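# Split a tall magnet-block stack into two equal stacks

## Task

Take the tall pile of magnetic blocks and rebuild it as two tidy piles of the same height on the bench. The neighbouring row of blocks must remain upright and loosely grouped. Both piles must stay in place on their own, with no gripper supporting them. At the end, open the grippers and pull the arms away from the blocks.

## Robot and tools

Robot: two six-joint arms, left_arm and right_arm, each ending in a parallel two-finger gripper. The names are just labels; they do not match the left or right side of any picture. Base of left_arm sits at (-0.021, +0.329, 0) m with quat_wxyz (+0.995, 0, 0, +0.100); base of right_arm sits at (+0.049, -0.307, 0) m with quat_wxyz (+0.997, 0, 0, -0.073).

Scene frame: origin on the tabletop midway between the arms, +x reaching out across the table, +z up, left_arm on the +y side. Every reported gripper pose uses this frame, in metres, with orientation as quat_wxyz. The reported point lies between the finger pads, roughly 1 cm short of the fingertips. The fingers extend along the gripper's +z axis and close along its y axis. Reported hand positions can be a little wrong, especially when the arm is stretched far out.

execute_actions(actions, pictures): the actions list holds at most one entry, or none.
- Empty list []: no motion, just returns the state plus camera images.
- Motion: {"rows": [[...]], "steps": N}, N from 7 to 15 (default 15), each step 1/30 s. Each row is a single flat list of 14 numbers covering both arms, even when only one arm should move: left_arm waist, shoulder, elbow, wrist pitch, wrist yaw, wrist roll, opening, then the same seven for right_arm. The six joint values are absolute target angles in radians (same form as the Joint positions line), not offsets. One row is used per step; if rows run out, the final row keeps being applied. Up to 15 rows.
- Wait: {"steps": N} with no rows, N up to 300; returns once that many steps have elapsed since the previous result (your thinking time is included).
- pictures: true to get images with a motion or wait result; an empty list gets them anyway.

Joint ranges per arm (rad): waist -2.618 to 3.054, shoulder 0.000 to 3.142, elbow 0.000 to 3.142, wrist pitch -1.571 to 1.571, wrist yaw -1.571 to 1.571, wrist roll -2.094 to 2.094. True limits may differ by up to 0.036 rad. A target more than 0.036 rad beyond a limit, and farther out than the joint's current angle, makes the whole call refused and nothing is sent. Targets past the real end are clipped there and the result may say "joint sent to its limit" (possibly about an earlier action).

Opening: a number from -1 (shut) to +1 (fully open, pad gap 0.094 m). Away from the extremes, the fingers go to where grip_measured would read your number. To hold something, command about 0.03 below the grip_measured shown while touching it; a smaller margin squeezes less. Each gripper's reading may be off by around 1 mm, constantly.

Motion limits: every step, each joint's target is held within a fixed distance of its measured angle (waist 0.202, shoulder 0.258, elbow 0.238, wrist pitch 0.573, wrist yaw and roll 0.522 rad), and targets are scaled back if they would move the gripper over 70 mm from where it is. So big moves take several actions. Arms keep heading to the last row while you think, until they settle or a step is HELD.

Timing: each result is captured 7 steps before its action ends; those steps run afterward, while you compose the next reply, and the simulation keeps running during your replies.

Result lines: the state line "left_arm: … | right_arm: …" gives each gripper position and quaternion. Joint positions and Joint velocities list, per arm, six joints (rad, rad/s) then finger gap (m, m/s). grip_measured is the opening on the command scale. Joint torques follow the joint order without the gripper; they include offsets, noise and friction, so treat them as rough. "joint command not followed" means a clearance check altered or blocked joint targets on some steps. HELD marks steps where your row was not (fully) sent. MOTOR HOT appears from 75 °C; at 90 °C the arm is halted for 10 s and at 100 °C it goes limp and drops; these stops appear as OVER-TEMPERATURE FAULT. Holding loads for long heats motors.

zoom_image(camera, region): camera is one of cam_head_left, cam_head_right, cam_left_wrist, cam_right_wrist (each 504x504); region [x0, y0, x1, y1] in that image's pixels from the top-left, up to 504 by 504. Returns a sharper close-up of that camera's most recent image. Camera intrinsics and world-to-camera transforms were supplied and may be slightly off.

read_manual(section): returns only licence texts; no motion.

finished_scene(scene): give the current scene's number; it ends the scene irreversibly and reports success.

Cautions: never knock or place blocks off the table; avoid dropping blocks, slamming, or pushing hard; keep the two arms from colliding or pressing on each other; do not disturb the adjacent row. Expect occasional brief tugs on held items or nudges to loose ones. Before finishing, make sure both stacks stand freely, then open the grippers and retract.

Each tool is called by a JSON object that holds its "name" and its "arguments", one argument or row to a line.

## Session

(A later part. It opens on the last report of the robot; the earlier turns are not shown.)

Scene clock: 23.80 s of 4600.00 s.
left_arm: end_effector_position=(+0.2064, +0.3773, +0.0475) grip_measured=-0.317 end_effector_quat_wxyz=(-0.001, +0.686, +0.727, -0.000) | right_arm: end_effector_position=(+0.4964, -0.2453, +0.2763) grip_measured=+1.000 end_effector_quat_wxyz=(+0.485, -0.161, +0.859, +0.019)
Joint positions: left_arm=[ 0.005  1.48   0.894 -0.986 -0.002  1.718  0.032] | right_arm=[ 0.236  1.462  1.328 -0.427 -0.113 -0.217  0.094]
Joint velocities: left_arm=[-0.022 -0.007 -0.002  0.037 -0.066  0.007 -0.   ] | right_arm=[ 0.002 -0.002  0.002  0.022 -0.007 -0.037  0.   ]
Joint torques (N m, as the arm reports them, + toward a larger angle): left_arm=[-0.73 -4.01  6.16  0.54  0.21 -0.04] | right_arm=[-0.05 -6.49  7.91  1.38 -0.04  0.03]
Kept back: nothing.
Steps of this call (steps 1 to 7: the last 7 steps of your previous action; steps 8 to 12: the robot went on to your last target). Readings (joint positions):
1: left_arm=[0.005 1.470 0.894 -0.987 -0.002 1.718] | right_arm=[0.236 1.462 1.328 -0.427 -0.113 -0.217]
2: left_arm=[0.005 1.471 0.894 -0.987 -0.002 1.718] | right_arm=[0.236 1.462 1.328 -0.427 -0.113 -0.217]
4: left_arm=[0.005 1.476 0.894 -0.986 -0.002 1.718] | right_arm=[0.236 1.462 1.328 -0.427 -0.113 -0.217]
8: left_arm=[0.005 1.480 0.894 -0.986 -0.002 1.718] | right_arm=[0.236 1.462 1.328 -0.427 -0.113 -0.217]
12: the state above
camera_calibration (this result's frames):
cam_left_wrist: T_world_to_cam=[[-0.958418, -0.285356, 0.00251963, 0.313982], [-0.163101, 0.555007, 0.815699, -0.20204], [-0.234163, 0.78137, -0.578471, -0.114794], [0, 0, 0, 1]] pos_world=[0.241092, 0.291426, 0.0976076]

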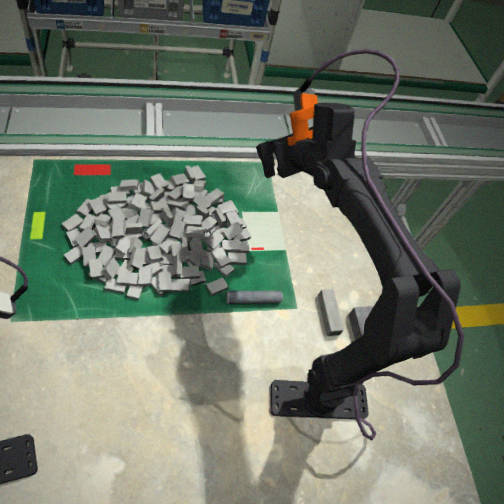

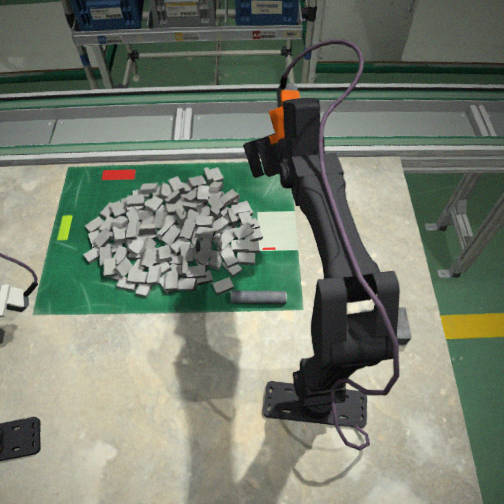

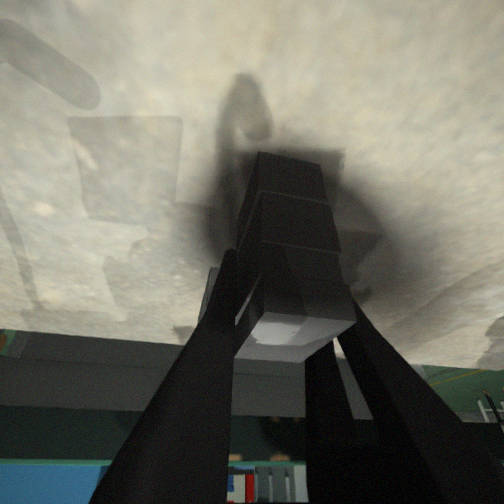

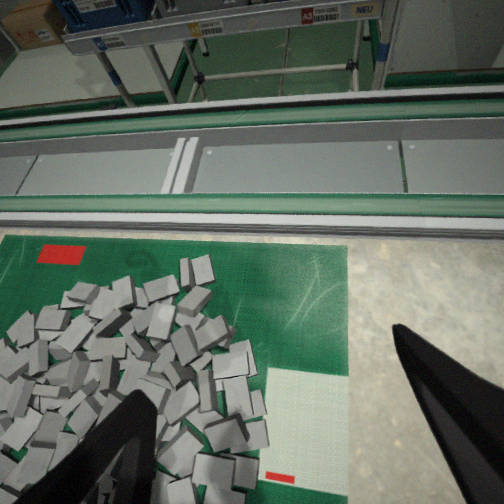

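{"name": "execute_actions", "arguments": {
  "actions": [
    {"rows": [[-0.004,1.484,0.892,-0.976,0.015,1.712,-0.34,0.236,1.462,1.328,-0.427,-0.113,-0.217,1],[-0.004,1.484,0.892,-0.976,0.015,1.712,-0.36,0.236,1.462,1.328,-0.427,-0.113,-0.217,1],[-0.004,1.484,0.892,-0.976,0.015,1.712,-0.375,0.236,1.462,1.328,-0.427,-0.113,-0.217,1],[-0.004,1.484,0.892,-0.976,0.015,1.712,-0.39,0.236,1.462,1.328,-0.427,-0.113,-0.217,1],[-0.004,1.484,0.892,-0.976,0.015,1.712,-0.40,0.236,1.462,1.328,-0.427,-0.113,-0.217,1],[-0.004,1.484,0.892,-0.976,0.015,1.712,-0.41,0.236,1.462,1.328,-0.427,-0.113,-0.217,1],[-0.004,1.484,0.892,-0.976,0.015,1.712,-0.42,0.236,1.462,1.328,-0.427,-0.113,-0.217,1],[-0.004,1.484,0.892,-0.976,0.015,1.712,-0.43,0.236,1.462,1.328,-0.427,-0.113,-0.217,1],[-0.004,1.484,0.892,-0.976,0.015,1.712,-0.44,0.236,1.462,1.328,-0.427,-0.113,-0.217,1],[-0.004,1.484,0.892,-0.976,0.015,1.712,-0.45,0.236,1.462,1.328,-0.427,-0.113,-0.217,1],[-0.004,1.484,0.892,-0.976,0.015,1.712,-0.46,0.236,1.462,1.328,-0.427,-0.113,-0.217,1],[-0.004,1.484,0.892,-0.976,0.015,1.712,-0.47,0.236,1.462,1.328,-0.427,-0.113,-0.217,1],[-0.004,1.484,0.892,-0.976,0.015,1.712,-0.48,0.236,1.462,1.328,-0.427,-0.113,-0.217,1],[-0.004,1.484,0.892,-0.976,0.015,1.712,-0.49,0.236,1.462,1.328,-0.427,-0.113,-0.217,1]], "steps": 15}
  ]
}}

{"name": "execute_actions", "arguments": {
  "actions": [
    {"steps": 12}
  ],
  "pictures": true
}}

Scene clock: 25.40 s of 4600.00 s.
left_arm: end_effector_position=(+0.2057, +0.3771, +0.0475) grip_measured=-0.423 end_effector_quat_wxyz=(-0.002, +0.686, +0.727, -0.001) | right_arm: end_effector_position=(+0.4964, -0.2453, +0.2763) grip_measured=+1.000 end_effector_quat_wxyz=(+0.485, -0.161, +0.859, +0.019)
Joint positions: left_arm=[ 0.005  1.48   0.894 -0.989 -0.002  1.718  0.027] | right_arm=[ 0.236  1.462  1.328 -0.427 -0.113 -0.217  0.094]
Joint velocities: left_arm=[-0.012 -0.012 -0.002 -0.154 -0.022 -0.022 -0.006] | right_arm=[ 0.012  0.012 -0.017 -0.007 -0.037  0.022  0.   ]
Joint torques (N m, as the arm reports them, + toward a larger angle): left_arm=[-0.8  -4.11  6.27  0.57  0.22 -0.05] | right_arm=[ 0.   -6.5   7.98  1.37 -0.04  0.02]
Steps of this call (steps 1 to 30: the robot went on to your last target; steps 31 to 40: nothing new was sent; steps 41 to 48: the first 8 steps of this action). Readings (joint positions):
41: left_arm=[0.005 1.480 0.894 -0.986 -0.002 1.718] | right_arm=[0.236 1.462 1.328 -0.427 -0.113 -0.217]
42: left_arm=[0.005 1.480 0.894 -0.986 -0.002 1.718] | right_arm=[0.236 1.462 1.328 -0.427 -0.113 -0.217]
44: left_arm=[0.005 1.480 0.894 -0.988 -0.002 1.718] | right_arm=[0.236 1.462 1.328 -0.427 -0.113 -0.217]
48: the state above

Scene clock: 25.80 s of 4600.00 s.
left_arm: end_effector_position=(+0.2056, +0.3770, +0.0475) grip_measured=-0.452 end_effector_quat_wxyz=(-0.002, +0.686, +0.727, -0.002) | right_arm: end_effector_position=(+0.4964, -0.2453, +0.2763) grip_measured=+1.000 end_effector_quat_wxyz=(+0.485, -0.161, +0.859, +0.019)
Joint positions: left_arm=[ 0.005  1.48   0.894 -0.99  -0.002  1.718  0.026] | right_arm=[ 0.236  1.462  1.328 -0.427 -0.113 -0.217  0.094]
Joint velocities: left_arm=[ 0.002 -0.007 -0.002  0.022  0.066  0.022 -0.   ] | right_arm=[ 0.002 -0.007 -0.002 -0.007 -0.022 -0.022  0.   ]
Joint torques (N m, as the arm reports them, + toward a larger angle): left_arm=[-0.76 -4.12  6.23  0.56  0.19 -0.07] | right_arm=[-0.06 -6.47  7.95  1.38 -0.05  0.04]
Kept back: nothing.
Steps of this call (steps 1 to 7: the last 7 steps of your previous action; steps 8 to 12: the robot went on to your last target). Readings (joint positions):
1: left_arm=[0.005 1.480 0.894 -0.990 -0.002 1.718] | right_arm=[0.236 1.462 1.328 -0.427 -0.113 -0.217]
2: left_arm=[0.005 1.480 0.894 -0.990 -0.002 1.718] | right_arm=[0.236 1.462 1.328 -0.427 -0.113 -0.217]
4: left_arm=[0.005 1.480 0.894 -0.990 -0.002 1.718] | right_arm=[0.236 1.462 1.328 -0.427 -0.113 -0.217]
8: left_arm=[0.005 1.480 0.894 -0.990 -0.002 1.718] | right_arm=[0.236 1.462 1.328 -0.427 -0.113 -0.217]
12: the state above
camera_calibration (this result's frames):
cam_left_wrist: T_world_to_cam=[[-0.958404, -0.285352, 0.0059728, 0.312957], [-0.160423, 0.555882, 0.815635, -0.202921], [-0.236063, 0.780749, -0.578536, -0.114169], [0, 0, 0, 1]] pos_world=[0.240435, 0.29124, 0.0975892]

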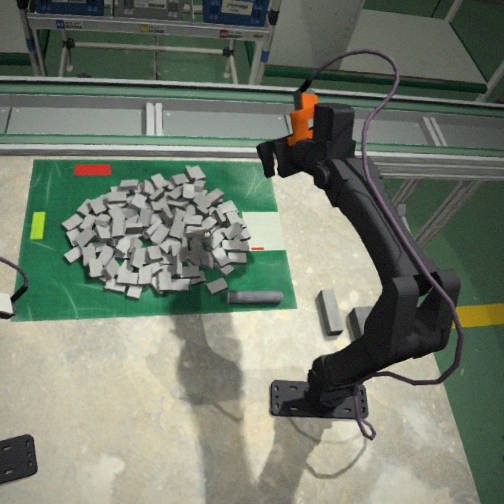

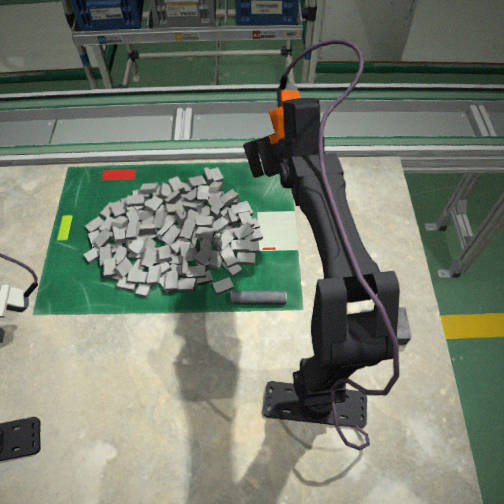

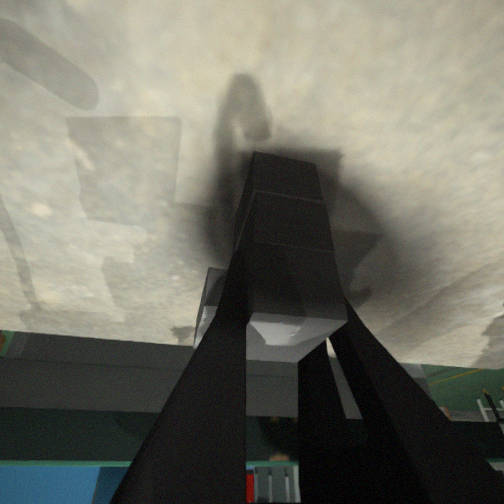

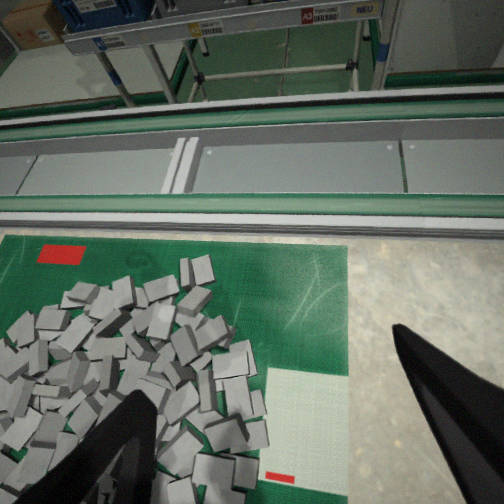

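{"name": "zoom_image", "arguments": {
  "camera": "cam_left_wrist",
  "region": [180, 140, 400, 360]
}}

Region (180, 140, 400, 360) of cam_left_wrist's 504x504 image, scaled by 2.291, with more detail than that image has.

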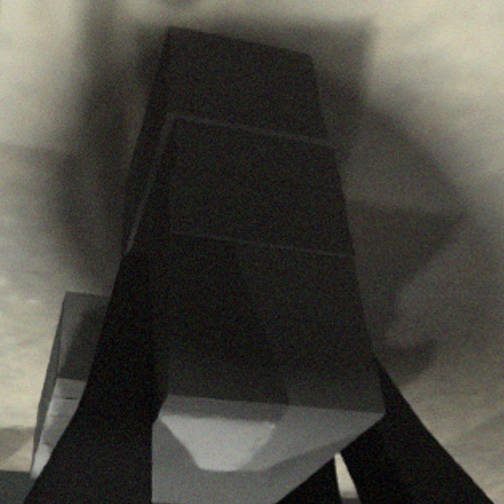

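{"name": "execute_actions", "arguments": {
  "actions": [
    {"rows": [[0.002,1.476,0.904,-0.985,0.015,1.715,-0.49,0.236,1.462,1.328,-0.427,-0.113,-0.217,1],[0.002,1.472,0.911,-0.99,0.015,1.715,-0.49,0.236,1.462,1.328,-0.427,-0.113,-0.217,1],[0.002,1.4706,0.914,-0.994,0.015,1.715,-0.49,0.236,1.462,1.328,-0.427,-0.113,-0.217,1],[0.002,1.4692,0.917,-0.998,0.015,1.715,-0.49,0.236,1.462,1.328,-0.427,-0.113,-0.217,1],[0.002,1.4678,0.92,-1.003,0.015,1.715,-0.49,0.236,1.462,1.328,-0.427,-0.113,-0.217,1],[0.002,1.4664,0.923,-1.007,0.015,1.715,-0.49,0.236,1.462,1.328,-0.427,-0.113,-0.217,1],[0.002,1.465,0.926,-1.012,0.015,1.715,-0.49,0.236,1.462,1.328,-0.427,-0.113,-0.217,1],[0.002,1.4636,0.929,-1.016,0.015,1.715,-0.49,0.236,1.462,1.328,-0.427,-0.113,-0.217,1],[0.002,1.4622,0.932,-1.02,0.015,1.715,-0.49,0.236,1.462,1.328,-0.427,-0.113,-0.217,1],[0.002,1.4608,0.935,-1.024,0.015,1.715,-0.49,0.236,1.462,1.328,-0.427,-0.113,-0.217,1],[0.002,1.4594,0.938,-1.028,0.015,1.715,-0.49,0.236,1.462,1.328,-0.427,-0.113,-0.217,1],[0.002,1.458,0.94,-1.031,0.015,1.715,-0.49,0.236,1.462,1.328,-0.427,-0.113,-0.217,1]], "steps": 12}
  ]
}}

{"name": "execute_actions", "arguments": {
  "actions": [
    {"steps": 16}
  ],
  "pictures": true
}}

Scene clock: 35.47 s of 4600.00 s.
left_arm: end_effector_position=(+0.2056, +0.3770, +0.0475) grip_measured=-0.452 end_effector_quat_wxyz=(-0.002, +0.686, +0.727, -0.002) | right_arm: end_effector_position=(+0.4964, -0.2453, +0.2763) grip_measured=+1.000 end_effector_quat_wxyz=(+0.485, -0.161, +0.859, +0.019)
Joint positions: left_arm=[ 0.005  1.48   0.894 -0.99  -0.002  1.718  0.026] | right_arm=[ 0.236  1.462  1.328 -0.427 -0.113 -0.217  0.094]
Joint velocities: left_arm=[-0.027 -0.007 -0.002  0.022  0.007 -0.007 -0.001] | right_arm=[-0.017 -0.017 -0.002  0.022  0.007  0.007  0.   ]
Joint torques (N m, as the arm reports them, + toward a larger angle): left_arm=[-0.16 -5.34  8.68  0.26  0.21 -0.03] | right_arm=[-0.04 -6.49  7.91  1.38 -0.03  0.01]
Steps of this call (steps 1 to 15: the robot went on to your last target; steps 16 to 90: nothing new was sent; then 6.50 s passed at rest; steps 91 to 95: the first 5 steps of this action). Readings (joint positions):
91: left_arm=[0.005 1.480 0.894 -0.990 -0.002 1.718] | right_arm=[0.236 1.462 1.328 -0.427 -0.113 -0.217]
92: left_arm=[0.005 1.480 0.894 -0.990 -0.002 1.718] | right_arm=[0.236 1.462 1.328 -0.427 -0.113 -0.217]
94: left_arm=[0.005 1.480 0.894 -0.990 -0.002 1.718] | right_arm=[0.236 1.462 1.328 -0.427 -0.113 -0.217]
95: the state above

Scene clock: 36.00 s of 4600.00 s.
left_arm: end_effector_position=(+0.2042, +0.3767, +0.0496) grip_measured=-0.452 end_effector_quat_wxyz=(-0.005, +0.686, +0.727, -0.005) | right_arm: end_effector_position=(+0.4964, -0.2453, +0.2763) grip_measured=+1.000 end_effector_quat_wxyz=(+0.485, -0.161, +0.859, +0.019)
Joint positions: left_arm=[ 0.005  1.48   0.903 -1.007 -0.002  1.718  0.026] | right_arm=[ 0.236  1.462  1.328 -0.427 -0.113 -0.217  0.094]
Joint velocities: left_arm=[-0.017  0.012 -0.012 -0.037  0.037 -0.022 -0.   ] | right_arm=[-0.017  0.012 -0.002 -0.051  0.037  0.007  0.   ]
Joint torques (N m, as the arm reports them, + toward a larger angle): left_arm=[-0.29 -6.    9.79  0.19  0.22 -0.03] | right_arm=[-0.06 -6.53  7.95  1.37 -0.05  0.02]
Kept back: nothing.
Steps of this call (steps 1 to 7: the last 7 steps of your previous action; steps 8 to 16: the robot went on to your last target). Readings (joint positions):
1: left_arm=[0.005 1.480 0.894 -0.990 -0.002 1.718] | right_arm=[0.236 1.462 1.328 -0.427 -0.113 -0.217]
2: left_arm=[0.005 1.480 0.894 -0.990 -0.002 1.718] | right_arm=[0.236 1.462 1.328 -0.427 -0.113 -0.217]
4: left_arm=[0.005 1.480 0.894 -0.990 -0.002 1.718] | right_arm=[0.236 1.462 1.328 -0.427 -0.113 -0.217]
8: left_arm=[0.005 1.480 0.898 -0.999 -0.002 1.718] | right_arm=[0.236 1.462 1.328 -0.427 -0.113 -0.217]
16: the state above
camera_calibration (this result's frames):
cam_left_wrist: T_world_to_cam=[[-0.958315, -0.285334, 0.0147151, 0.311051], [-0.153416, 0.557339, 0.815988, -0.206701], [-0.24103, 0.779716, -0.577881, -0.111682], [0, 0, 0, 1]] pos_world=[0.239455, 0.291036, 0.0995494]

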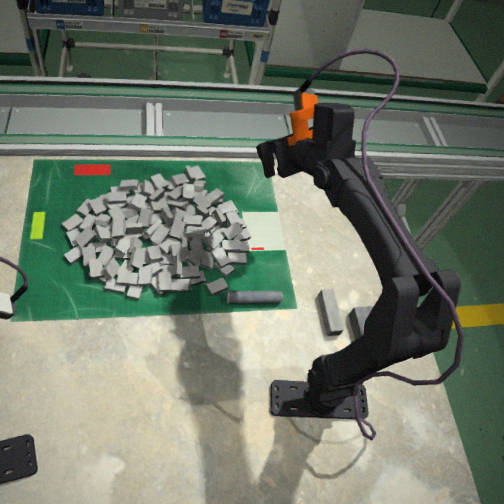

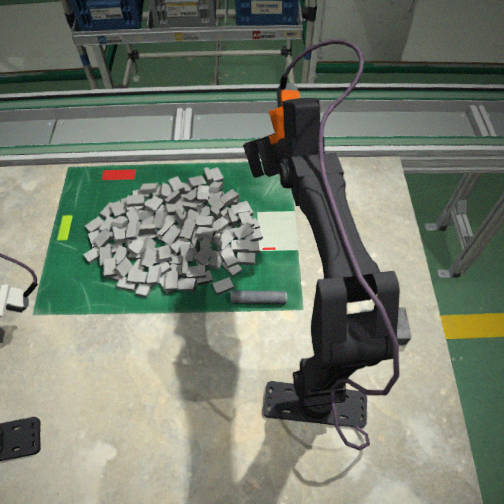

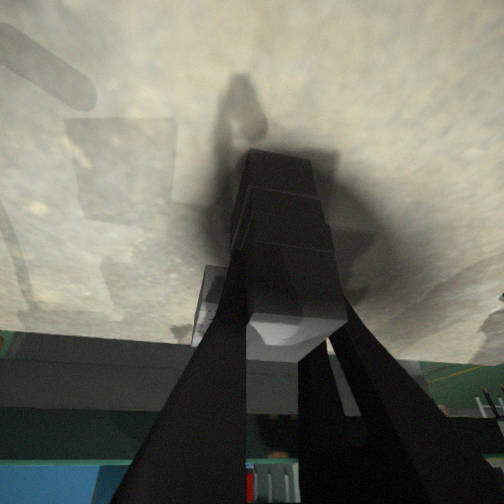

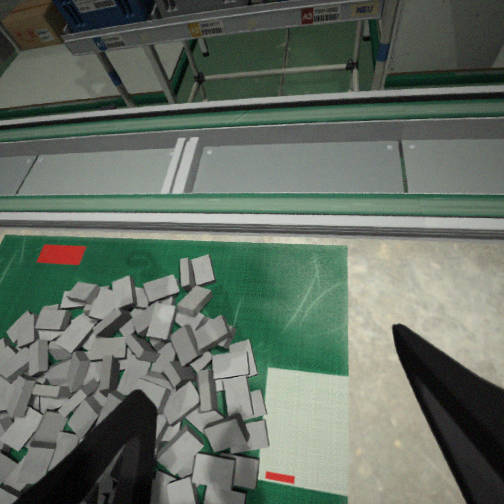

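{"name": "zoom_image", "arguments": {
  "camera": "cam_left_wrist",
  "region": [180, 140, 400, 360]
}}

Region (180, 140, 400, 360) of cam_left_wrist's 504x504 image, scaled by 2.291, with more detail than that image has.

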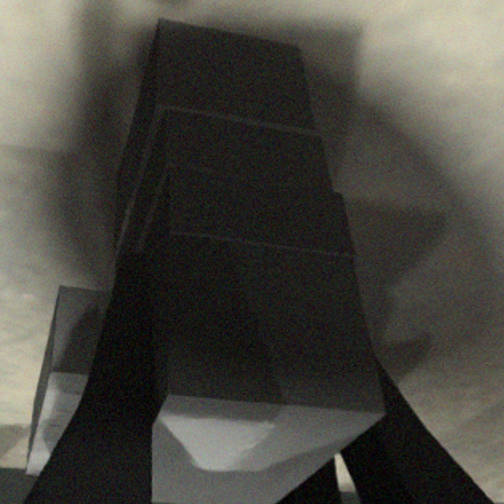

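{"name": "execute_actions", "arguments": {
  "actions": [
    {"rows": [[0.002,1.454,0.944,-1.031,0.015,1.715,-0.49,0.236,1.462,1.328,-0.427,-0.113,-0.217,1],[0.002,1.45,0.949,-1.033,0.015,1.715,-0.49,0.236,1.462,1.328,-0.427,-0.113,-0.217,1],[0.002,1.447,0.954,-1.038,0.015,1.715,-0.49,0.236,1.462,1.328,-0.427,-0.113,-0.217,1],[0.002,1.444,0.959,-1.045,0.015,1.715,-0.49,0.236,1.462,1.328,-0.427,-0.113,-0.217,1],[0.002,1.441,0.964,-1.053,0.015,1.715,-0.49,0.236,1.462,1.328,-0.427,-0.113,-0.217,1],[0.002,1.438,0.969,-1.061,0.015,1.715,-0.49,0.236,1.462,1.328,-0.427,-0.113,-0.217,1],[0.002,1.436,0.974,-1.069,0.015,1.715,-0.49,0.236,1.462,1.328,-0.427,-0.113,-0.217,1],[0.002,1.434,0.978,-1.076,0.015,1.715,-0.49,0.236,1.462,1.328,-0.427,-0.113,-0.217,1],[0.002,1.432,0.982,-1.082,0.015,1.715,-0.49,0.236,1.462,1.328,-0.427,-0.113,-0.217,1],[0.002,1.431,0.985,-1.086,0.015,1.715,-0.49,0.236,1.462,1.328,-0.427,-0.113,-0.217,1],[0.002,1.43,0.986,-1.088,0.015,1.715,-0.49,0.236,1.462,1.328,-0.427,-0.113,-0.217,1]], "steps": 11}
  ]
}}

{"name": "execute_actions", "arguments": {
  "actions": [
    {"steps": 15}
  ],
  "pictures": true
}}

Scene clock: 38.40 s of 4600.00 s.
left_arm: end_effector_position=(+0.2041, +0.3767, +0.0510) grip_measured=-0.452 end_effector_quat_wxyz=(-0.005, +0.686, +0.727, -0.006) | right_arm: end_effector_position=(+0.4964, -0.2453, +0.2763) grip_measured=+1.000 end_effector_quat_wxyz=(+0.485, -0.161, +0.859, +0.019)
Joint positions: left_arm=[ 0.005  1.48   0.909 -1.015 -0.002  1.718  0.026] | right_arm=[ 0.236  1.462  1.328 -0.427 -0.113 -0.217  0.094]
Joint velocities: left_arm=[ 0.002  0.012  0.125 -0.154 -0.007 -0.022 -0.   ] | right_arm=[ 0.017  0.002  0.012 -0.051 -0.095  0.022  0.   ]
Joint torques (N m, as the arm reports them, + toward a larger angle): left_arm=[-0.22 -7.17 10.2   0.3   0.22 -0.03] | right_arm=[-0.05 -6.51  7.9   1.38 -0.03  0.02]
Steps of this call (steps 1 to 15: the robot went on to your last target; steps 16 to 68: nothing new was sent; steps 69 to 72: the first 4 steps of this action). Readings (joint positions):
69: left_arm=[0.005 1.480 0.903 -1.009 -0.002 1.718] | right_arm=[0.236 1.462 1.328 -0.427 -0.113 -0.217]
70: left_arm=[0.005 1.480 0.903 -1.009 -0.002 1.718] | right_arm=[0.236 1.462 1.328 -0.427 -0.113 -0.217]
72: the state above

Scene clock: 38.90 s of 4600.00 s.
left_arm: end_effector_position=(+0.2071, +0.3774, +0.0664) grip_measured=-0.452 end_effector_quat_wxyz=(-0.000, +0.686, +0.727, +0.001) | right_arm: end_effector_position=(+0.4964, -0.2453, +0.2763) grip_measured=+1.000 end_effector_quat_wxyz=(+0.485, -0.161, +0.859, +0.019)
Joint positions: left_arm=[ 0.005  1.456  0.951 -1.064 -0.002  1.718  0.026] | right_arm=[ 0.236  1.462  1.328 -0.427 -0.113 -0.217  0.094]
Joint velocities: left_arm=[-0.012 -0.017 -0.007 -0.022 -0.007 -0.007  0.002] | right_arm=[ 0.012  0.017 -0.012 -0.007 -0.081 -0.037  0.   ]
Joint torques (N m, as the arm reports them, + toward a larger angle): left_arm=[-0.22 -6.3   9.68  0.25  0.2  -0.03] | right_arm=[-0.03 -6.52  7.95  1.38 -0.02  0.03]
Kept back: nothing.
Steps of this call (steps 1 to 7: the last 7 steps of your previous action; steps 8 to 15: the robot went on to your last target). Readings (joint positions):
1: left_arm=[0.005 1.479 0.914 -1.020 -0.002 1.718] | right_arm=[0.236 1.462 1.328 -0.427 -0.113 -0.217]
2: left_arm=[0.005 1.477 0.919 -1.024 -0.002 1.718] | right_arm=[0.236 1.462 1.328 -0.427 -0.113 -0.217]
4: left_arm=[0.005 1.470 0.931 -1.033 -0.002 1.718] | right_arm=[0.236 1.462 1.328 -0.427 -0.113 -0.217]
8: left_arm=[0.005 1.458 0.949 -1.050 -0.002 1.718] | right_arm=[0.236 1.462 1.328 -0.427 -0.113 -0.217]
15: the state above
camera_calibration (this result's frames):
cam_left_wrist: T_world_to_cam=[[-0.958421, -0.285356, -0.000869329, 0.314857], [-0.165906, 0.554741, 0.815314, -0.216671], [-0.232172, 0.781559, -0.579018, -0.104208], [0, 0, 0, 1]] pos_world=[0.241625, 0.291487, 0.11659]

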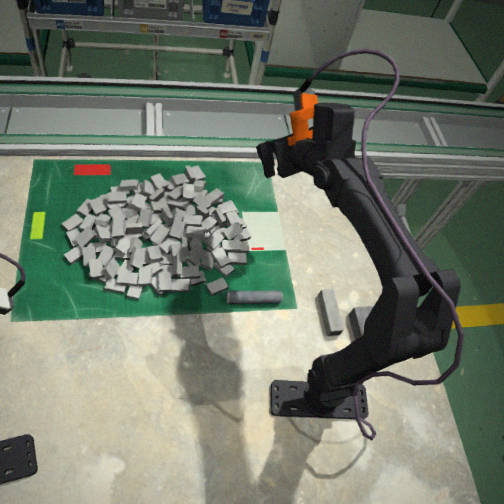

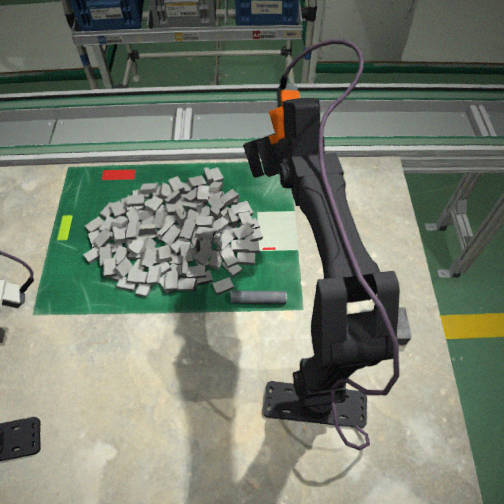

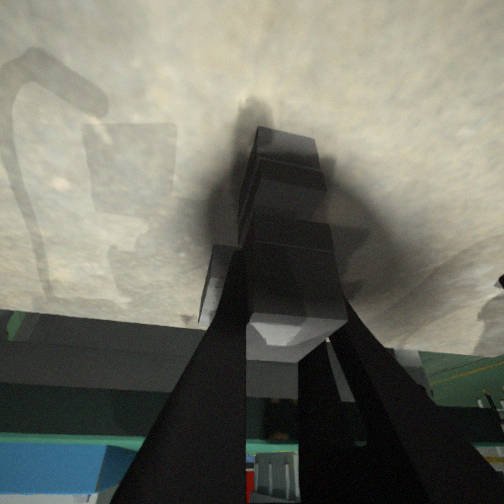

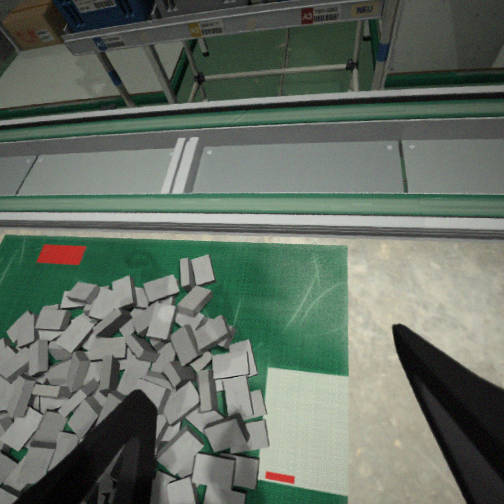

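{"name": "execute_actions", "arguments": {
  "actions": [
    {"rows": [[-0.007,1.43,0.986,-1.088,0.012,1.708,-0.49,0.236,1.462,1.328,-0.427,-0.113,-0.217,1],[-0.017,1.432,0.983,-1.085,0.01,1.698,-0.49,0.236,1.462,1.328,-0.427,-0.113,-0.217,1],[-0.034,1.434,0.98,-1.082,0.008,1.681,-0.49,0.236,1.462,1.328,-0.427,-0.113,-0.217,1],[-0.055,1.436,0.977,-1.078,0.006,1.66,-0.49,0.236,1.462,1.328,-0.427,-0.113,-0.217,1],[-0.081,1.438,0.974,-1.074,0.006,1.634,-0.49,0.236,1.462,1.328,-0.427,-0.113,-0.217,1],[-0.111,1.44,0.97,-1.07,0.006,1.605,-0.49,0.236,1.462,1.328,-0.427,-0.113,-0.217,1],[-0.142,1.442,0.966,-1.066,0.006,1.573,-0.49,0.236,1.462,1.328,-0.427,-0.113,-0.217,1],[-0.176,1.444,0.962,-1.062,0.006,1.539,-0.49,0.236,1.462,1.328,-0.427,-0.113,-0.217,1],[-0.211,1.447,0.958,-1.058,0.006,1.505,-0.49,0.236,1.462,1.328,-0.427,-0.113,-0.217,1],[-0.245,1.45,0.954,-1.054,0.006,1.471,-0.49,0.236,1.462,1.328,-0.427,-0.113,-0.217,1],[-0.279,1.452,0.95,-1.051,0.006,1.437,-0.49,0.236,1.462,1.328,-0.427,-0.113,-0.217,1],[-0.31,1.454,0.947,-1.046,0.006,1.405,-0.49,0.236,1.462,1.328,-0.427,-0.113,-0.217,1],[-0.34,1.455,0.945,-1.037,0.006,1.376,-0.49,0.236,1.462,1.328,-0.427,-0.113,-0.217,1],[-0.366,1.457,0.942,-1.026,0.006,1.35,-0.49,0.236,1.462,1.328,-0.427,-0.113,-0.217,1],[-0.387,1.46,0.937,-1.013,0.006,1.329,-0.49,0.236,1.462,1.328,-0.427,-0.113,-0.217,1]], "steps": 15}
  ]
}}

{"name": "execute_actions", "arguments": {
  "actions": [
    {"rows": [[-0.404,1.4635,0.9296,-0.998,0.006,1.312,-0.49,0.236,1.462,1.328,-0.427,-0.113,-0.217,1],[-0.414,1.4681,0.921,-0.982,0.006,1.302,-0.49,0.236,1.462,1.328,-0.427,-0.113,-0.217,1],[-0.418,1.4734,0.9112,-0.965,0.006,1.298,-0.49,0.236,1.462,1.328,-0.427,-0.113,-0.217,1],[-0.418,1.4792,0.9006,-0.9475,0.006,1.298,-0.49,0.236,1.462,1.328,-0.427,-0.113,-0.217,1],[-0.418,1.4853,0.8895,-0.93,0.006,1.298,-0.49,0.236,1.462,1.328,-0.427,-0.113,-0.217,1],[-0.418,1.4915,0.878,-0.913,0.006,1.298,-0.49,0.236,1.462,1.328,-0.427,-0.113,-0.217,1],[-0.418,1.4977,0.8665,-0.897,0.006,1.298,-0.49,0.236,1.462,1.328,-0.427,-0.113,-0.217,1],[-0.418,1.5038,0.8554,-0.882,0.006,1.298,-0.49,0.236,1.462,1.328,-0.427,-0.113,-0.217,1],[-0.418,1.5096,0.8448,-0.869,0.006,1.298,-0.49,0.236,1.462,1.328,-0.427,-0.113,-0.217,1],[-0.418,1.5149,0.835,-0.858,0.006,1.298,-0.49,0.236,1.462,1.328,-0.427,-0.113,-0.217,1],[-0.418,1.5195,0.8264,-0.849,0.006,1.298,-0.49,0.236,1.462,1.328,-0.427,-0.113,-0.217,1],[-0.418,1.5234,0.8192,-0.844,0.006,1.298,-0.49,0.236,1.462,1.328,-0.427,-0.113,-0.217,1],[-0.418,1.5264,0.8137,-0.842,0.006,1.298,-0.49,0.236,1.462,1.328,-0.427,-0.113,-0.217,1],[-0.418,1.5283,0.8102,-0.842,0.006,1.298,-0.49,0.236,1.462,1.328,-0.427,-0.113,-0.217,1],[-0.418,1.529,0.809,-0.842,0.006,1.298,-0.49,0.236,1.462,1.328,-0.427,-0.113,-0.217,1]], "steps": 15}
  ]
}}

{"name": "execute_actions", "arguments": {
  "actions": [
    {"steps": 17}
  ],
  "pictures": true
}}

Scene clock: 43.20 s of 4600.00 s.
left_arm: end_effector_position=(+0.2104, +0.3520, +0.0664) grip_measured=-0.452 end_effector_quat_wxyz=(-0.005, +0.699, +0.715, +0.003) | right_arm: end_effector_position=(+0.4964, -0.2453, +0.2763) grip_measured=+1.000 end_effector_quat_wxyz=(+0.485, -0.161, +0.859, +0.019)
Joint positions: left_arm=[-0.112  1.456  0.951 -1.067 -0.011  1.635  0.026] | right_arm=[ 0.236  1.462  1.328 -0.427 -0.113 -0.217  0.094]
Joint velocities: left_arm=[-0.916 -0.017 -0.012  0.037 -0.007 -0.637  0.001] | right_arm=[-0.007 -0.002  0.012  0.037 -0.022 -0.007  0.   ]
Joint torques (N m, as the arm reports them, + toward a larger angle): left_arm=[-0.76 -5.19  7.56  0.48  0.23 -0.04] | right_arm=[-0.06 -6.47  7.96  1.4  -0.03  0.03]
Steps of this call (steps 1 to 15: the robot went on to your last target; steps 16 to 90: nothing new was sent; then 1.03 s passed at rest; steps 91 to 98: the first 8 steps of this action). Readings (joint positions):
91: left_arm=[0.005 1.456 0.951 -1.067 -0.002 1.717] | right_arm=[0.236 1.462 1.328 -0.427 -0.113 -0.217]
92: left_arm=[0.003 1.456 0.951 -1.067 -0.003 1.715] | right_arm=[0.236 1.462 1.328 -0.427 -0.113 -0.217]
94: left_arm=[-0.014 1.456 0.951 -1.067 -0.006 1.702] | right_arm=[0.236 1.462 1.328 -0.427 -0.113 -0.217]
98: the state above

Scene clock: 43.70 s of 4600.00 s.
left_arm: end_effector_position=(+0.2087, +0.2797, +0.0409) grip_measured=-0.452 end_effector_quat_wxyz=(+0.001, +0.697, +0.717, +0.001) | right_arm: end_effector_position=(+0.4964, -0.2453, +0.2763) grip_measured=+1.000 end_effector_quat_wxyz=(+0.485, -0.161, +0.859, +0.019)
Joint positions: left_arm=[-0.414  1.494  0.878 -0.952 -0.     1.329  0.026] | right_arm=[ 0.236  1.462  1.328 -0.427 -0.113 -0.217  0.094]
Joint velocities: left_arm=[-0.012  0.198 -0.354  0.374  0.022 -0.168  0.001] | right_arm=[-0.017 -0.012 -0.012  0.022  0.037  0.051  0.   ]
Joint torques (N m, as the arm reports them, + toward a larger angle): left_arm=[-0.25 -4.72  6.24  0.53  0.08 -0.06] | right_arm=[-0.08 -6.46  7.98  1.37 -0.05  0.03]
Steps of this call (steps 1 to 7: the last 7 steps of your previous action; steps 8 to 15: the first 8 steps of this action). Readings (joint positions):
8: left_arm=[-0.368 1.456 0.946 -1.040 -0.005 1.421] | right_arm=[0.236 1.462 1.328 -0.427 -0.113 -0.217]
9: left_arm=[-0.388 1.458 0.941 -1.030 -0.004 1.398] | right_arm=[0.236 1.462 1.328 -0.427 -0.113 -0.217]
11: left_arm=[-0.410 1.466 0.925 -1.007 -0.000 1.365] | right_arm=[0.236 1.462 1.328 -0.427 -0.113 -0.217]
15: the state above

Scene clock: 44.27 s of 4600.00 s.
left_arm: end_effector_position=(+0.2038, +0.2807, +0.0164) grip_measured=-0.452 end_effector_quat_wxyz=(-0.006, +0.688, +0.726, -0.003) | right_arm: end_effector_position=(+0.4964, -0.2453, +0.2763) grip_measured=+1.000 end_effector_quat_wxyz=(+0.485, -0.161, +0.859, +0.019)
Joint positions: left_arm=[-0.414  1.534  0.809 -0.858 -0.     1.304  0.026] | right_arm=[ 0.236  1.462  1.328 -0.427 -0.113 -0.217  0.094]
Joint velocities: left_arm=[-0.012 -0.007 -0.017  0.051 -0.051  0.037 -0.   ] | right_arm=[-0.017 -0.002 -0.017 -0.022 -0.022  0.022  0.   ]
Joint torques (N m, as the arm reports them, + toward a larger angle): left_arm=[-0.35 -4.97  6.13  0.58  0.08 -0.08] | right_arm=[-0.04 -6.5   7.91  1.4  -0.02  0.02]
Kept back: nothing.
Steps of this call (steps 1 to 7: the last 7 steps of your previous action; steps 8 to 17: the robot went on to your last target). Readings (joint positions):
1: left_arm=[-0.414 1.501 0.866 -0.938 -0.000 1.324] | right_arm=[0.236 1.462 1.328 -0.427 -0.113 -0.217]
2: left_arm=[-0.414 1.508 0.854 -0.925 -0.000 1.320] | right_arm=[0.236 1.462 1.328 -0.427 -0.113 -0.217]
4: left_arm=[-0.414 1.521 0.833 -0.903 -0.000 1.314] | right_arm=[0.236 1.462 1.328 -0.427 -0.113 -0.217]
8: left_arm=[-0.414 1.533 0.810 -0.879 -0.000 1.308] | right_arm=[0.236 1.462 1.328 -0.427 -0.113 -0.217]
17: the state above
camera_calibration (this result's frames):
cam_left_wrist: T_world_to_cam=[[-0.959744, -0.280616, 0.0120759, 0.28274], [-0.151924, 0.554803, 0.817993, -0.125783], [-0.236242, 0.78323, -0.575101, -0.0581273], [0, 0, 0, 1]] pos_world=[0.238517, 0.194653, 0.0660462]

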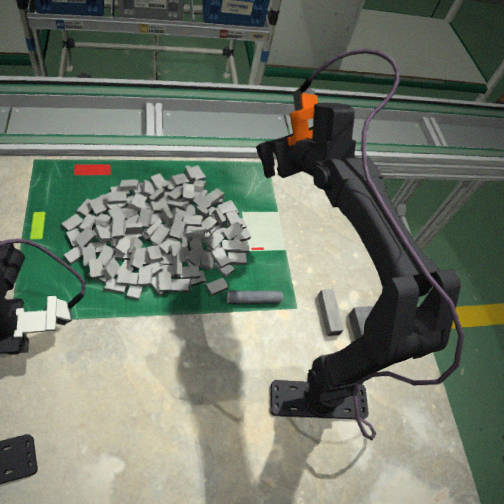

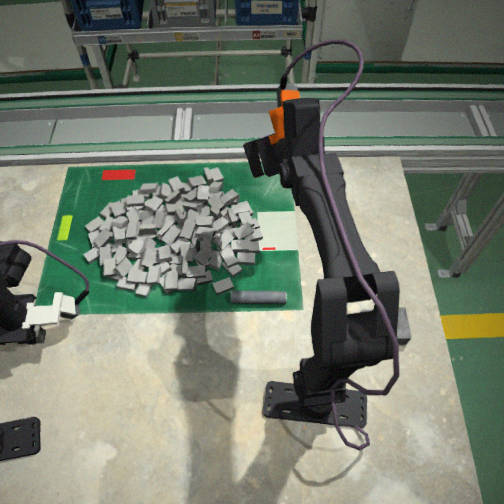

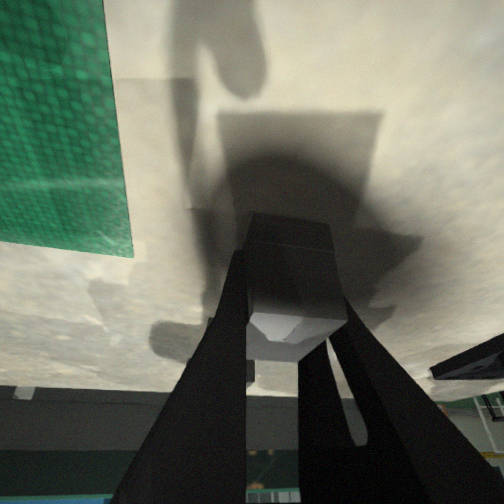

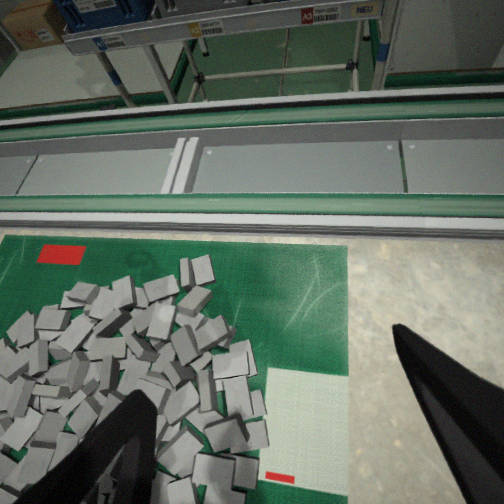

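{"name": "execute_actions", "arguments": {
  "actions": [
    {"rows": [[-0.416,1.53,0.812,-0.835,0.006,1.3,-0.49,0.236,1.462,1.328,-0.427,-0.113,-0.217,1],[-0.416,1.531,0.814,-0.828,0.006,1.3,-0.49,0.236,1.462,1.328,-0.427,-0.113,-0.217,1],[-0.416,1.533,0.816,-0.822,0.006,1.3,-0.49,0.236,1.462,1.328,-0.427,-0.113,-0.217,1],[-0.416,1.535,0.816,-0.82,0.006,1.3,-0.49,0.236,1.462,1.328,-0.427,-0.113,-0.217,1],[-0.416,1.537,0.816,-0.82,0.006,1.3,-0.49,0.236,1.462,1.328,-0.427,-0.113,-0.217,1],[-0.416,1.539,0.816,-0.82,0.006,1.3,-0.49,0.236,1.462,1.328,-0.427,-0.113,-0.217,1],[-0.416,1.5405,0.816,-0.821,0.006,1.3,-0.49,0.236,1.462,1.328,-0.427,-0.113,-0.217,1],[-0.416,1.542,0.816,-0.822,0.006,1.3,-0.49,0.236,1.462,1.328,-0.427,-0.113,-0.217,1],[-0.416,1.543,0.816,-0.823,0.006,1.3,-0.49,0.236,1.462,1.328,-0.427,-0.113,-0.217,1],[-0.416,1.544,0.816,-0.824,0.006,1.3,-0.49,0.236,1.462,1.328,-0.427,-0.113,-0.217,1],[-0.416,1.545,0.816,-0.824,0.006,1.3,-0.49,0.236,1.462,1.328,-0.427,-0.113,-0.217,1],[-0.416,1.546,0.816,-0.824,0.006,1.3,-0.49,0.236,1.462,1.328,-0.427,-0.113,-0.217,1],[-0.416,1.547,0.816,-0.824,0.006,1.3,-0.49,0.236,1.462,1.328,-0.427,-0.113,-0.217,1],[-0.416,1.548,0.816,-0.824,0.006,1.3,-0.49,0.236,1.462,1.328,-0.427,-0.113,-0.217,1]], "steps": 14}
  ]
}}

{"name": "execute_actions", "arguments": {
  "actions": [
    {"steps": 13}
  ]
}}

Scene clock: 45.57 s of 4600.00 s.
left_arm: end_effector_position=(+0.2078, +0.2799, +0.0162) grip_measured=-0.452 end_effector_quat_wxyz=(+0.001, +0.688, +0.726, +0.001) | right_arm: end_effector_position=(+0.4964, -0.2453, +0.2763) grip_measured=+1.000 end_effector_quat_wxyz=(+0.485, -0.161, +0.859, +0.019)
Joint positions: left_arm=[-0.414  1.535  0.809 -0.842 -0.     1.304  0.026] | right_arm=[ 0.236  1.462  1.328 -0.427 -0.113 -0.217  0.094]
Joint velocities: left_arm=[-0.007  0.022 -0.002  0.051  0.022 -0.081  0.   ] | right_arm=[ 0.012 -0.007  0.007 -0.007 -0.022 -0.022  0.   ]
Joint torques (N m, as the arm reports them, + toward a larger angle): left_arm=[-0.13 -4.38  6.71  0.56  0.08 -0.06] | right_arm=[-0.03 -6.46  7.92  1.38 -0.03  0.02]
Steps of this call (steps 1 to 15: the robot went on to your last target; steps 16 to 32: nothing new was sent; steps 33 to 39: the first 7 steps of this action). Readings (joint positions):
33: left_arm=[-0.414 1.534 0.809 -0.856 -0.000 1.304] | right_arm=[0.236 1.462 1.328 -0.427 -0.113 -0.217]
34: left_arm=[-0.414 1.534 0.809 -0.855 -0.000 1.304] | right_arm=[0.236 1.462 1.328 -0.427 -0.113 -0.217]
36: left_arm=[-0.414 1.534 0.809 -0.849 -0.000 1.304] | right_arm=[0.236 1.462 1.328 -0.427 -0.113 -0.217]
39: the state above

Scene clock: 46.00 s of 4600.00 s.
left_arm: end_effector_position=(+0.2070, +0.2800, +0.0131) grip_measured=-0.452 end_effector_quat_wxyz=(-0.004, +0.688, +0.726, -0.002) | right_arm: end_effector_position=(+0.4964, -0.2453, +0.2763) grip_measured=+1.000 end_effector_quat_wxyz=(+0.485, -0.161, +0.859, +0.019)
Joint positions: left_arm=[-0.414  1.549  0.809 -0.839 -0.     1.304  0.026] | right_arm=[ 0.236  1.462  1.328 -0.427 -0.113 -0.217  0.094]
Joint velocities: left_arm=[ 0.002 -0.012  0.012 -0.081 -0.022 -0.037 -0.001] | right_arm=[ 0.007 -0.002  0.002 -0.037 -0.022 -0.051  0.   ]
Joint torques (N m, as the arm reports them, + toward a larger angle): left_arm=[-0.17 -4.7   6.67  0.56  0.06 -0.05] | right_arm=[-0.05 -6.49  7.88  1.39 -0.03  0.03]
Kept back: nothing.
Steps of this call (steps 1 to 7: the last 7 steps of your previous action; steps 8 to 13: the robot went on to your last target). Readings (joint positions):
1: left_arm=[-0.414 1.537 0.809 -0.840 -0.000 1.304] | right_arm=[0.236 1.462 1.328 -0.427 -0.113 -0.217]
2: left_arm=[-0.414 1.539 0.809 -0.839 -0.000 1.304] | right_arm=[0.236 1.462 1.328 -0.427 -0.113 -0.217]
4: left_arm=[-0.414 1.544 0.809 -0.839 -0.000 1.304] | right_arm=[0.236 1.462 1.328 -0.427 -0.113 -0.217]
8: left_arm=[-0.414 1.549 0.809 -0.839 -0.000 1.304] | right_arm=[0.236 1.462 1.328 -0.427 -0.113 -0.217]
13: the state above

{"name": "execute_actions", "arguments": {
  "actions": [
    {"rows": [[-0.416,1.55,0.816,-0.822,0.006,1.3,-0.49,0.236,1.462,1.328,-0.427,-0.113,-0.217,1],[-0.416,1.552,0.816,-0.82,0.006,1.3,-0.49,0.236,1.462,1.328,-0.427,-0.113,-0.217,1],[-0.416,1.554,0.816,-0.818,0.006,1.3,-0.49,0.236,1.462,1.328,-0.427,-0.113,-0.217,1],[-0.416,1.5555,0.816,-0.817,0.006,1.3,-0.49,0.236,1.462,1.328,-0.427,-0.113,-0.217,1],[-0.416,1.557,0.816,-0.817,0.006,1.3,-0.49,0.236,1.462,1.328,-0.427,-0.113,-0.217,1],[-0.416,1.558,0.816,-0.817,0.006,1.3,-0.49,0.236,1.462,1.328,-0.427,-0.113,-0.217,1],[-0.416,1.559,0.816,-0.817,0.006,1.3,-0.49,0.236,1.462,1.328,-0.427,-0.113,-0.217,1],[-0.416,1.56,0.816,-0.817,0.006,1.3,-0.49,0.236,1.462,1.328,-0.427,-0.113,-0.217,1]], "steps": 8}
  ]
}}

{"name": "execute_actions", "arguments": {
  "actions": [
    {"steps": 12}
  ]
}}

Scene clock: 46.50 s of 4600.00 s.
left_arm: end_effector_position=(+0.2070, +0.2800, +0.0131) grip_measured=-0.452 end_effector_quat_wxyz=(-0.004, +0.688, +0.726, -0.002) | right_arm: end_effector_position=(+0.4964, -0.2453, +0.2763) grip_measured=+1.000 end_effector_quat_wxyz=(+0.485, -0.161, +0.859, +0.019)
Joint positions: left_arm=[-0.414  1.549  0.809 -0.839 -0.     1.304  0.026] | right_arm=[ 0.236  1.462  1.328 -0.427 -0.113 -0.217  0.094]
Joint velocities: left_arm=[-0.012  0.012  0.007 -0.022  0.007 -0.022  0.   ] | right_arm=[ 0.012  0.002  0.007  0.11  -0.022  0.007  0.   ]
Joint torques (N m, as the arm reports them, + toward a larger angle): left_arm=[-0.13 -4.56  6.62  0.59  0.08 -0.04] | right_arm=[-0.05 -6.48  7.91  1.38 -0.03  0.04]
Steps of this call (steps 1 to 14: the robot went on to your last target; step 15: the first step of this action). Readings (joint positions):
15: the state above

Scene clock: 46.90 s of 4600.00 s.
left_arm: end_effector_position=(+0.2074, +0.2799, +0.0128) grip_measured=-0.452 end_effector_quat_wxyz=(-0.003, +0.688, +0.726, -0.002) | right_arm: end_effector_position=(+0.4964, -0.2453, +0.2763) grip_measured=+1.000 end_effector_quat_wxyz=(+0.485, -0.161, +0.859, +0.019)
Joint positions: left_arm=[-0.414  1.551  0.809 -0.836 -0.     1.304  0.026] | right_arm=[ 0.236  1.462  1.328 -0.427 -0.113 -0.217  0.094]
Joint velocities: left_arm=[-0.017 -0.002  0.017 -0.037 -0.037 -0.007  0.001] | right_arm=[ 0.007 -0.002 -0.002  0.051 -0.007 -0.037  0.   ]
Joint torques (N m, as the arm reports them, + toward a larger angle): left_arm=[-0.07 -4.04  6.59  0.65  0.08 -0.03] | right_arm=[-0.04 -6.47  7.92  1.4  -0.03  0.03]
Kept back: nothing.
Steps of this call (steps 1 to 7: the last 7 steps of your previous action; steps 8 to 12: the robot went on to your last target). Readings (joint positions):
1: left_arm=[-0.414 1.549 0.809 -0.838 -0.000 1.304] | right_arm=[0.236 1.462 1.328 -0.427 -0.113 -0.217]
2: left_arm=[-0.414 1.549 0.809 -0.838 -0.000 1.304] | right_arm=[0.236 1.462 1.328 -0.427 -0.113 -0.217]
4: left_arm=[-0.414 1.551 0.809 -0.836 -0.000 1.304] | right_arm=[0.236 1.462 1.328 -0.427 -0.113 -0.217]
8: left_arm=[-0.414 1.551 0.809 -0.836 -0.000 1.304] | right_arm=[0.236 1.462 1.328 -0.427 -0.113 -0.217]
12: the state above

{"name": "execute_actions", "arguments": {
  "actions": [
    {"rows": [[-0.414,1.554,0.817,-0.828,0.006,1.304,-0.49,0.236,1.462,1.328,-0.427,-0.113,-0.217,1],[-0.414,1.548,0.817,-0.838,0.006,1.304,-0.48,0.236,1.462,1.328,-0.427,-0.113,-0.217,1],[-0.414,1.545,0.817,-0.842,0.006,1.304,-0.465,0.236,1.462,1.328,-0.427,-0.113,-0.217,1],[-0.414,1.545,0.817,-0.842,0.006,1.304,-0.45,0.236,1.462,1.328,-0.427,-0.113,-0.217,1],[-0.414,1.545,0.817,-0.842,0.006,1.304,-0.435,0.236,1.462,1.328,-0.427,-0.113,-0.217,1],[-0.414,1.545,0.817,-0.842,0.006,1.304,-0.41,0.236,1.462,1.328,-0.427,-0.113,-0.217,1],[-0.414,1.545,0.817,-0.842,0.006,1.304,-0.35,0.236,1.462,1.328,-0.427,-0.113,-0.217,1],[-0.414,1.545,0.817,-0.842,0.006,1.304,-0.25,0.236,1.462,1.328,-0.427,-0.113,-0.217,1],[-0.414,1.545,0.817,-0.842,0.006,1.304,-0.12,0.236,1.462,1.328,-0.427,-0.113,-0.217,1],[-0.414,1.545,0.817,-0.842,0.006,1.304,0.02,0.236,1.462,1.328,-0.427,-0.113,-0.217,1],[-0.414,1.545,0.817,-0.842,0.006,1.304,0.16,0.236,1.462,1.328,-0.427,-0.113,-0.217,1],[-0.414,1.545,0.817,-0.842,0.006,1.304,0.28,0.236,1.462,1.328,-0.427,-0.113,-0.217,1],[-0.414,1.545,0.817,-0.842,0.006,1.304,0.38,0.236,1.462,1.328,-0.427,-0.113,-0.217,1],[-0.414,1.545,0.817,-0.842,0.006,1.304,0.43,0.236,1.462,1.328,-0.427,-0.113,-0.217,1],[-0.414,1.545,0.817,-0.842,0.006,1.304,0.45,0.236,1.462,1.328,-0.427,-0.113,-0.217,1]], "steps": 15}
  ]
}}

{"name": "execute_actions", "arguments": {
  "actions": [
    {"steps": 9}
  ],
  "pictures": true
}}

Scene clock: 50.03 s of 4600.00 s.
left_arm: end_effector_position=(+0.2074, +0.2800, +0.0128) grip_measured=-0.293 end_effector_quat_wxyz=(-0.003, +0.688, +0.726, -0.002) | right_arm: end_effector_position=(+0.4964, -0.2453, +0.2763) grip_measured=+1.000 end_effector_quat_wxyz=(+0.485, -0.161, +0.859, +0.019)
Joint positions: left_arm=[-0.414  1.551  0.809 -0.837 -0.     1.304  0.033] | right_arm=[ 0.236  1.462  1.328 -0.427 -0.113 -0.217  0.094]
Joint velocities: left_arm=[ 0.012  0.012 -0.017 -0.022  0.007  0.007  0.082] | right_arm=[-0.012 -0.012  0.007 -0.081  0.022 -0.007  0.   ]
Joint torques (N m, as the arm reports them, + toward a larger angle): left_arm=[-0.02 -5.04  6.64  0.36  0.09  0.02] | right_arm=[ 0.02 -6.55  7.92  1.39 -0.03  0.02]
Steps of this call (steps 1 to 15: the robot went on to your last target; steps 16 to 86: nothing new was sent; steps 87 to 94: the first 8 steps of this action). Readings (joint positions):
87: left_arm=[-0.414 1.551 0.809 -0.836 -0.000 1.304] | right_arm=[0.236 1.462 1.328 -0.427 -0.113 -0.217]
88: left_arm=[-0.414 1.551 0.809 -0.836 -0.000 1.304] | right_arm=[0.236 1.462 1.328 -0.427 -0.113 -0.217]
90: left_arm=[-0.414 1.551 0.809 -0.837 -0.000 1.304] | right_arm=[0.236 1.462 1.328 -0.427 -0.113 -0.217]
94: the state above

Scene clock: 50.33 s of 4600.00 s.
left_arm: end_effector_position=(+0.2074, +0.2800, +0.0128) grip_measured=+0.447 end_effector_quat_wxyz=(-0.003, +0.688, +0.726, -0.002) | right_arm: end_effector_position=(+0.4964, -0.2453, +0.2763) grip_measured=+1.000 end_effector_quat_wxyz=(+0.485, -0.161, +0.859, +0.019)
Joint positions: left_arm=[-0.414  1.551  0.809 -0.837 -0.     1.304  0.068] | right_arm=[ 0.236  1.462  1.328 -0.427 -0.113 -0.217  0.094]
Joint velocities: left_arm=[-0.002 -0.022 -0.017  0.022 -0.051 -0.007  0.   ] | right_arm=[-0.002 -0.002 -0.007 -0.037 -0.066  0.007  0.   ]
Joint torques (N m, as the arm reports them, + toward a larger angle): left_arm=[ 0.06 -5.07  6.75  0.36  0.1   0.  ] | right_arm=[-0.01 -6.46  7.9   1.39 -0.04  0.02]
Kept back: nothing.
Steps of this call (steps 1 to 7: the last 7 steps of your previous action; steps 8 to 9: the robot went on to your last target). Readings (joint positions):
1: left_arm=[-0.414 1.551 0.809 -0.837 -0.000 1.304] | right_arm=[0.236 1.462 1.328 -0.427 -0.113 -0.217]
2: left_arm=[-0.414 1.551 0.809 -0.837 -0.000 1.304] | right_arm=[0.236 1.462 1.328 -0.427 -0.113 -0.217]
4: left_arm=[-0.414 1.551 0.809 -0.837 -0.000 1.304] | right_arm=[0.236 1.462 1.328 -0.427 -0.113 -0.217]
8: left_arm=[-0.414 1.551 0.809 -0.837 -0.000 1.304] | right_arm=[0.236 1.462 1.328 -0.427 -0.113 -0.217]
9: the state above
camera_calibration (this result's frames):
cam_left_wrist: T_world_to_cam=[[-0.959685, -0.280972, 0.00771828, 0.286139], [-0.156098, 0.555601, 0.816665, -0.121193], [-0.233748, 0.782536, -0.577061, -0.0590529], [0, 0, 0, 1]] pos_world=[0.241882, 0.193943, 0.0626881]

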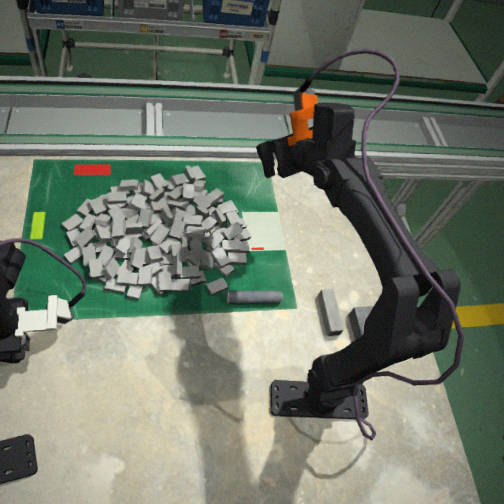

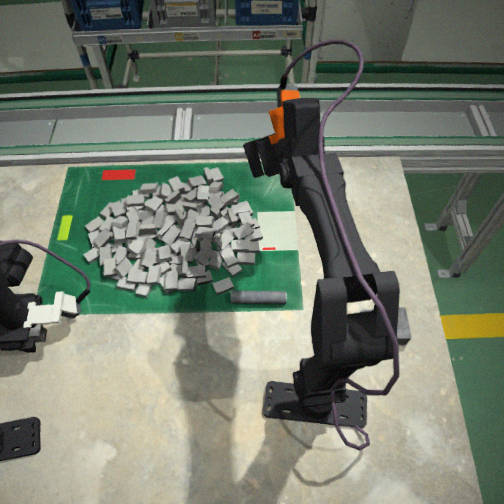

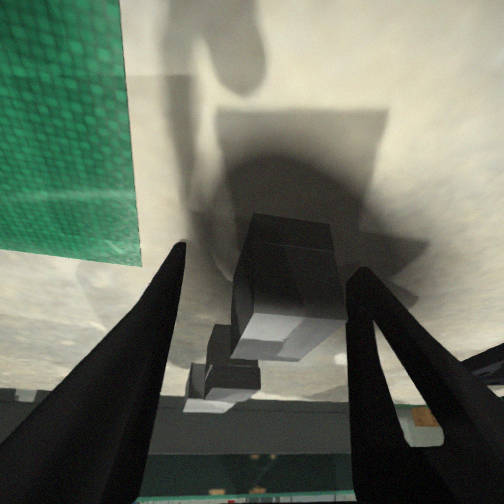

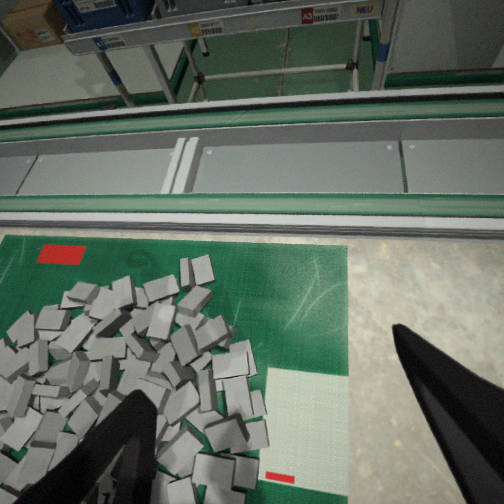

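{"name": "zoom_image", "arguments": {
  "camera": "cam_left_wrist",
  "region": [160, 200, 380, 420]
}}

Region (160, 200, 380, 420) of cam_left_wrist's 504x504 image, scaled by 2.291, with more detail than that image has.

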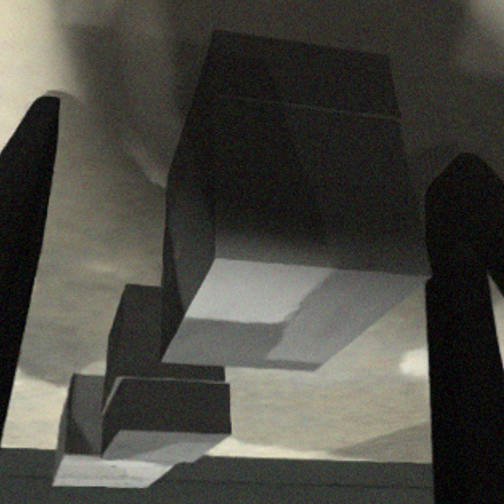

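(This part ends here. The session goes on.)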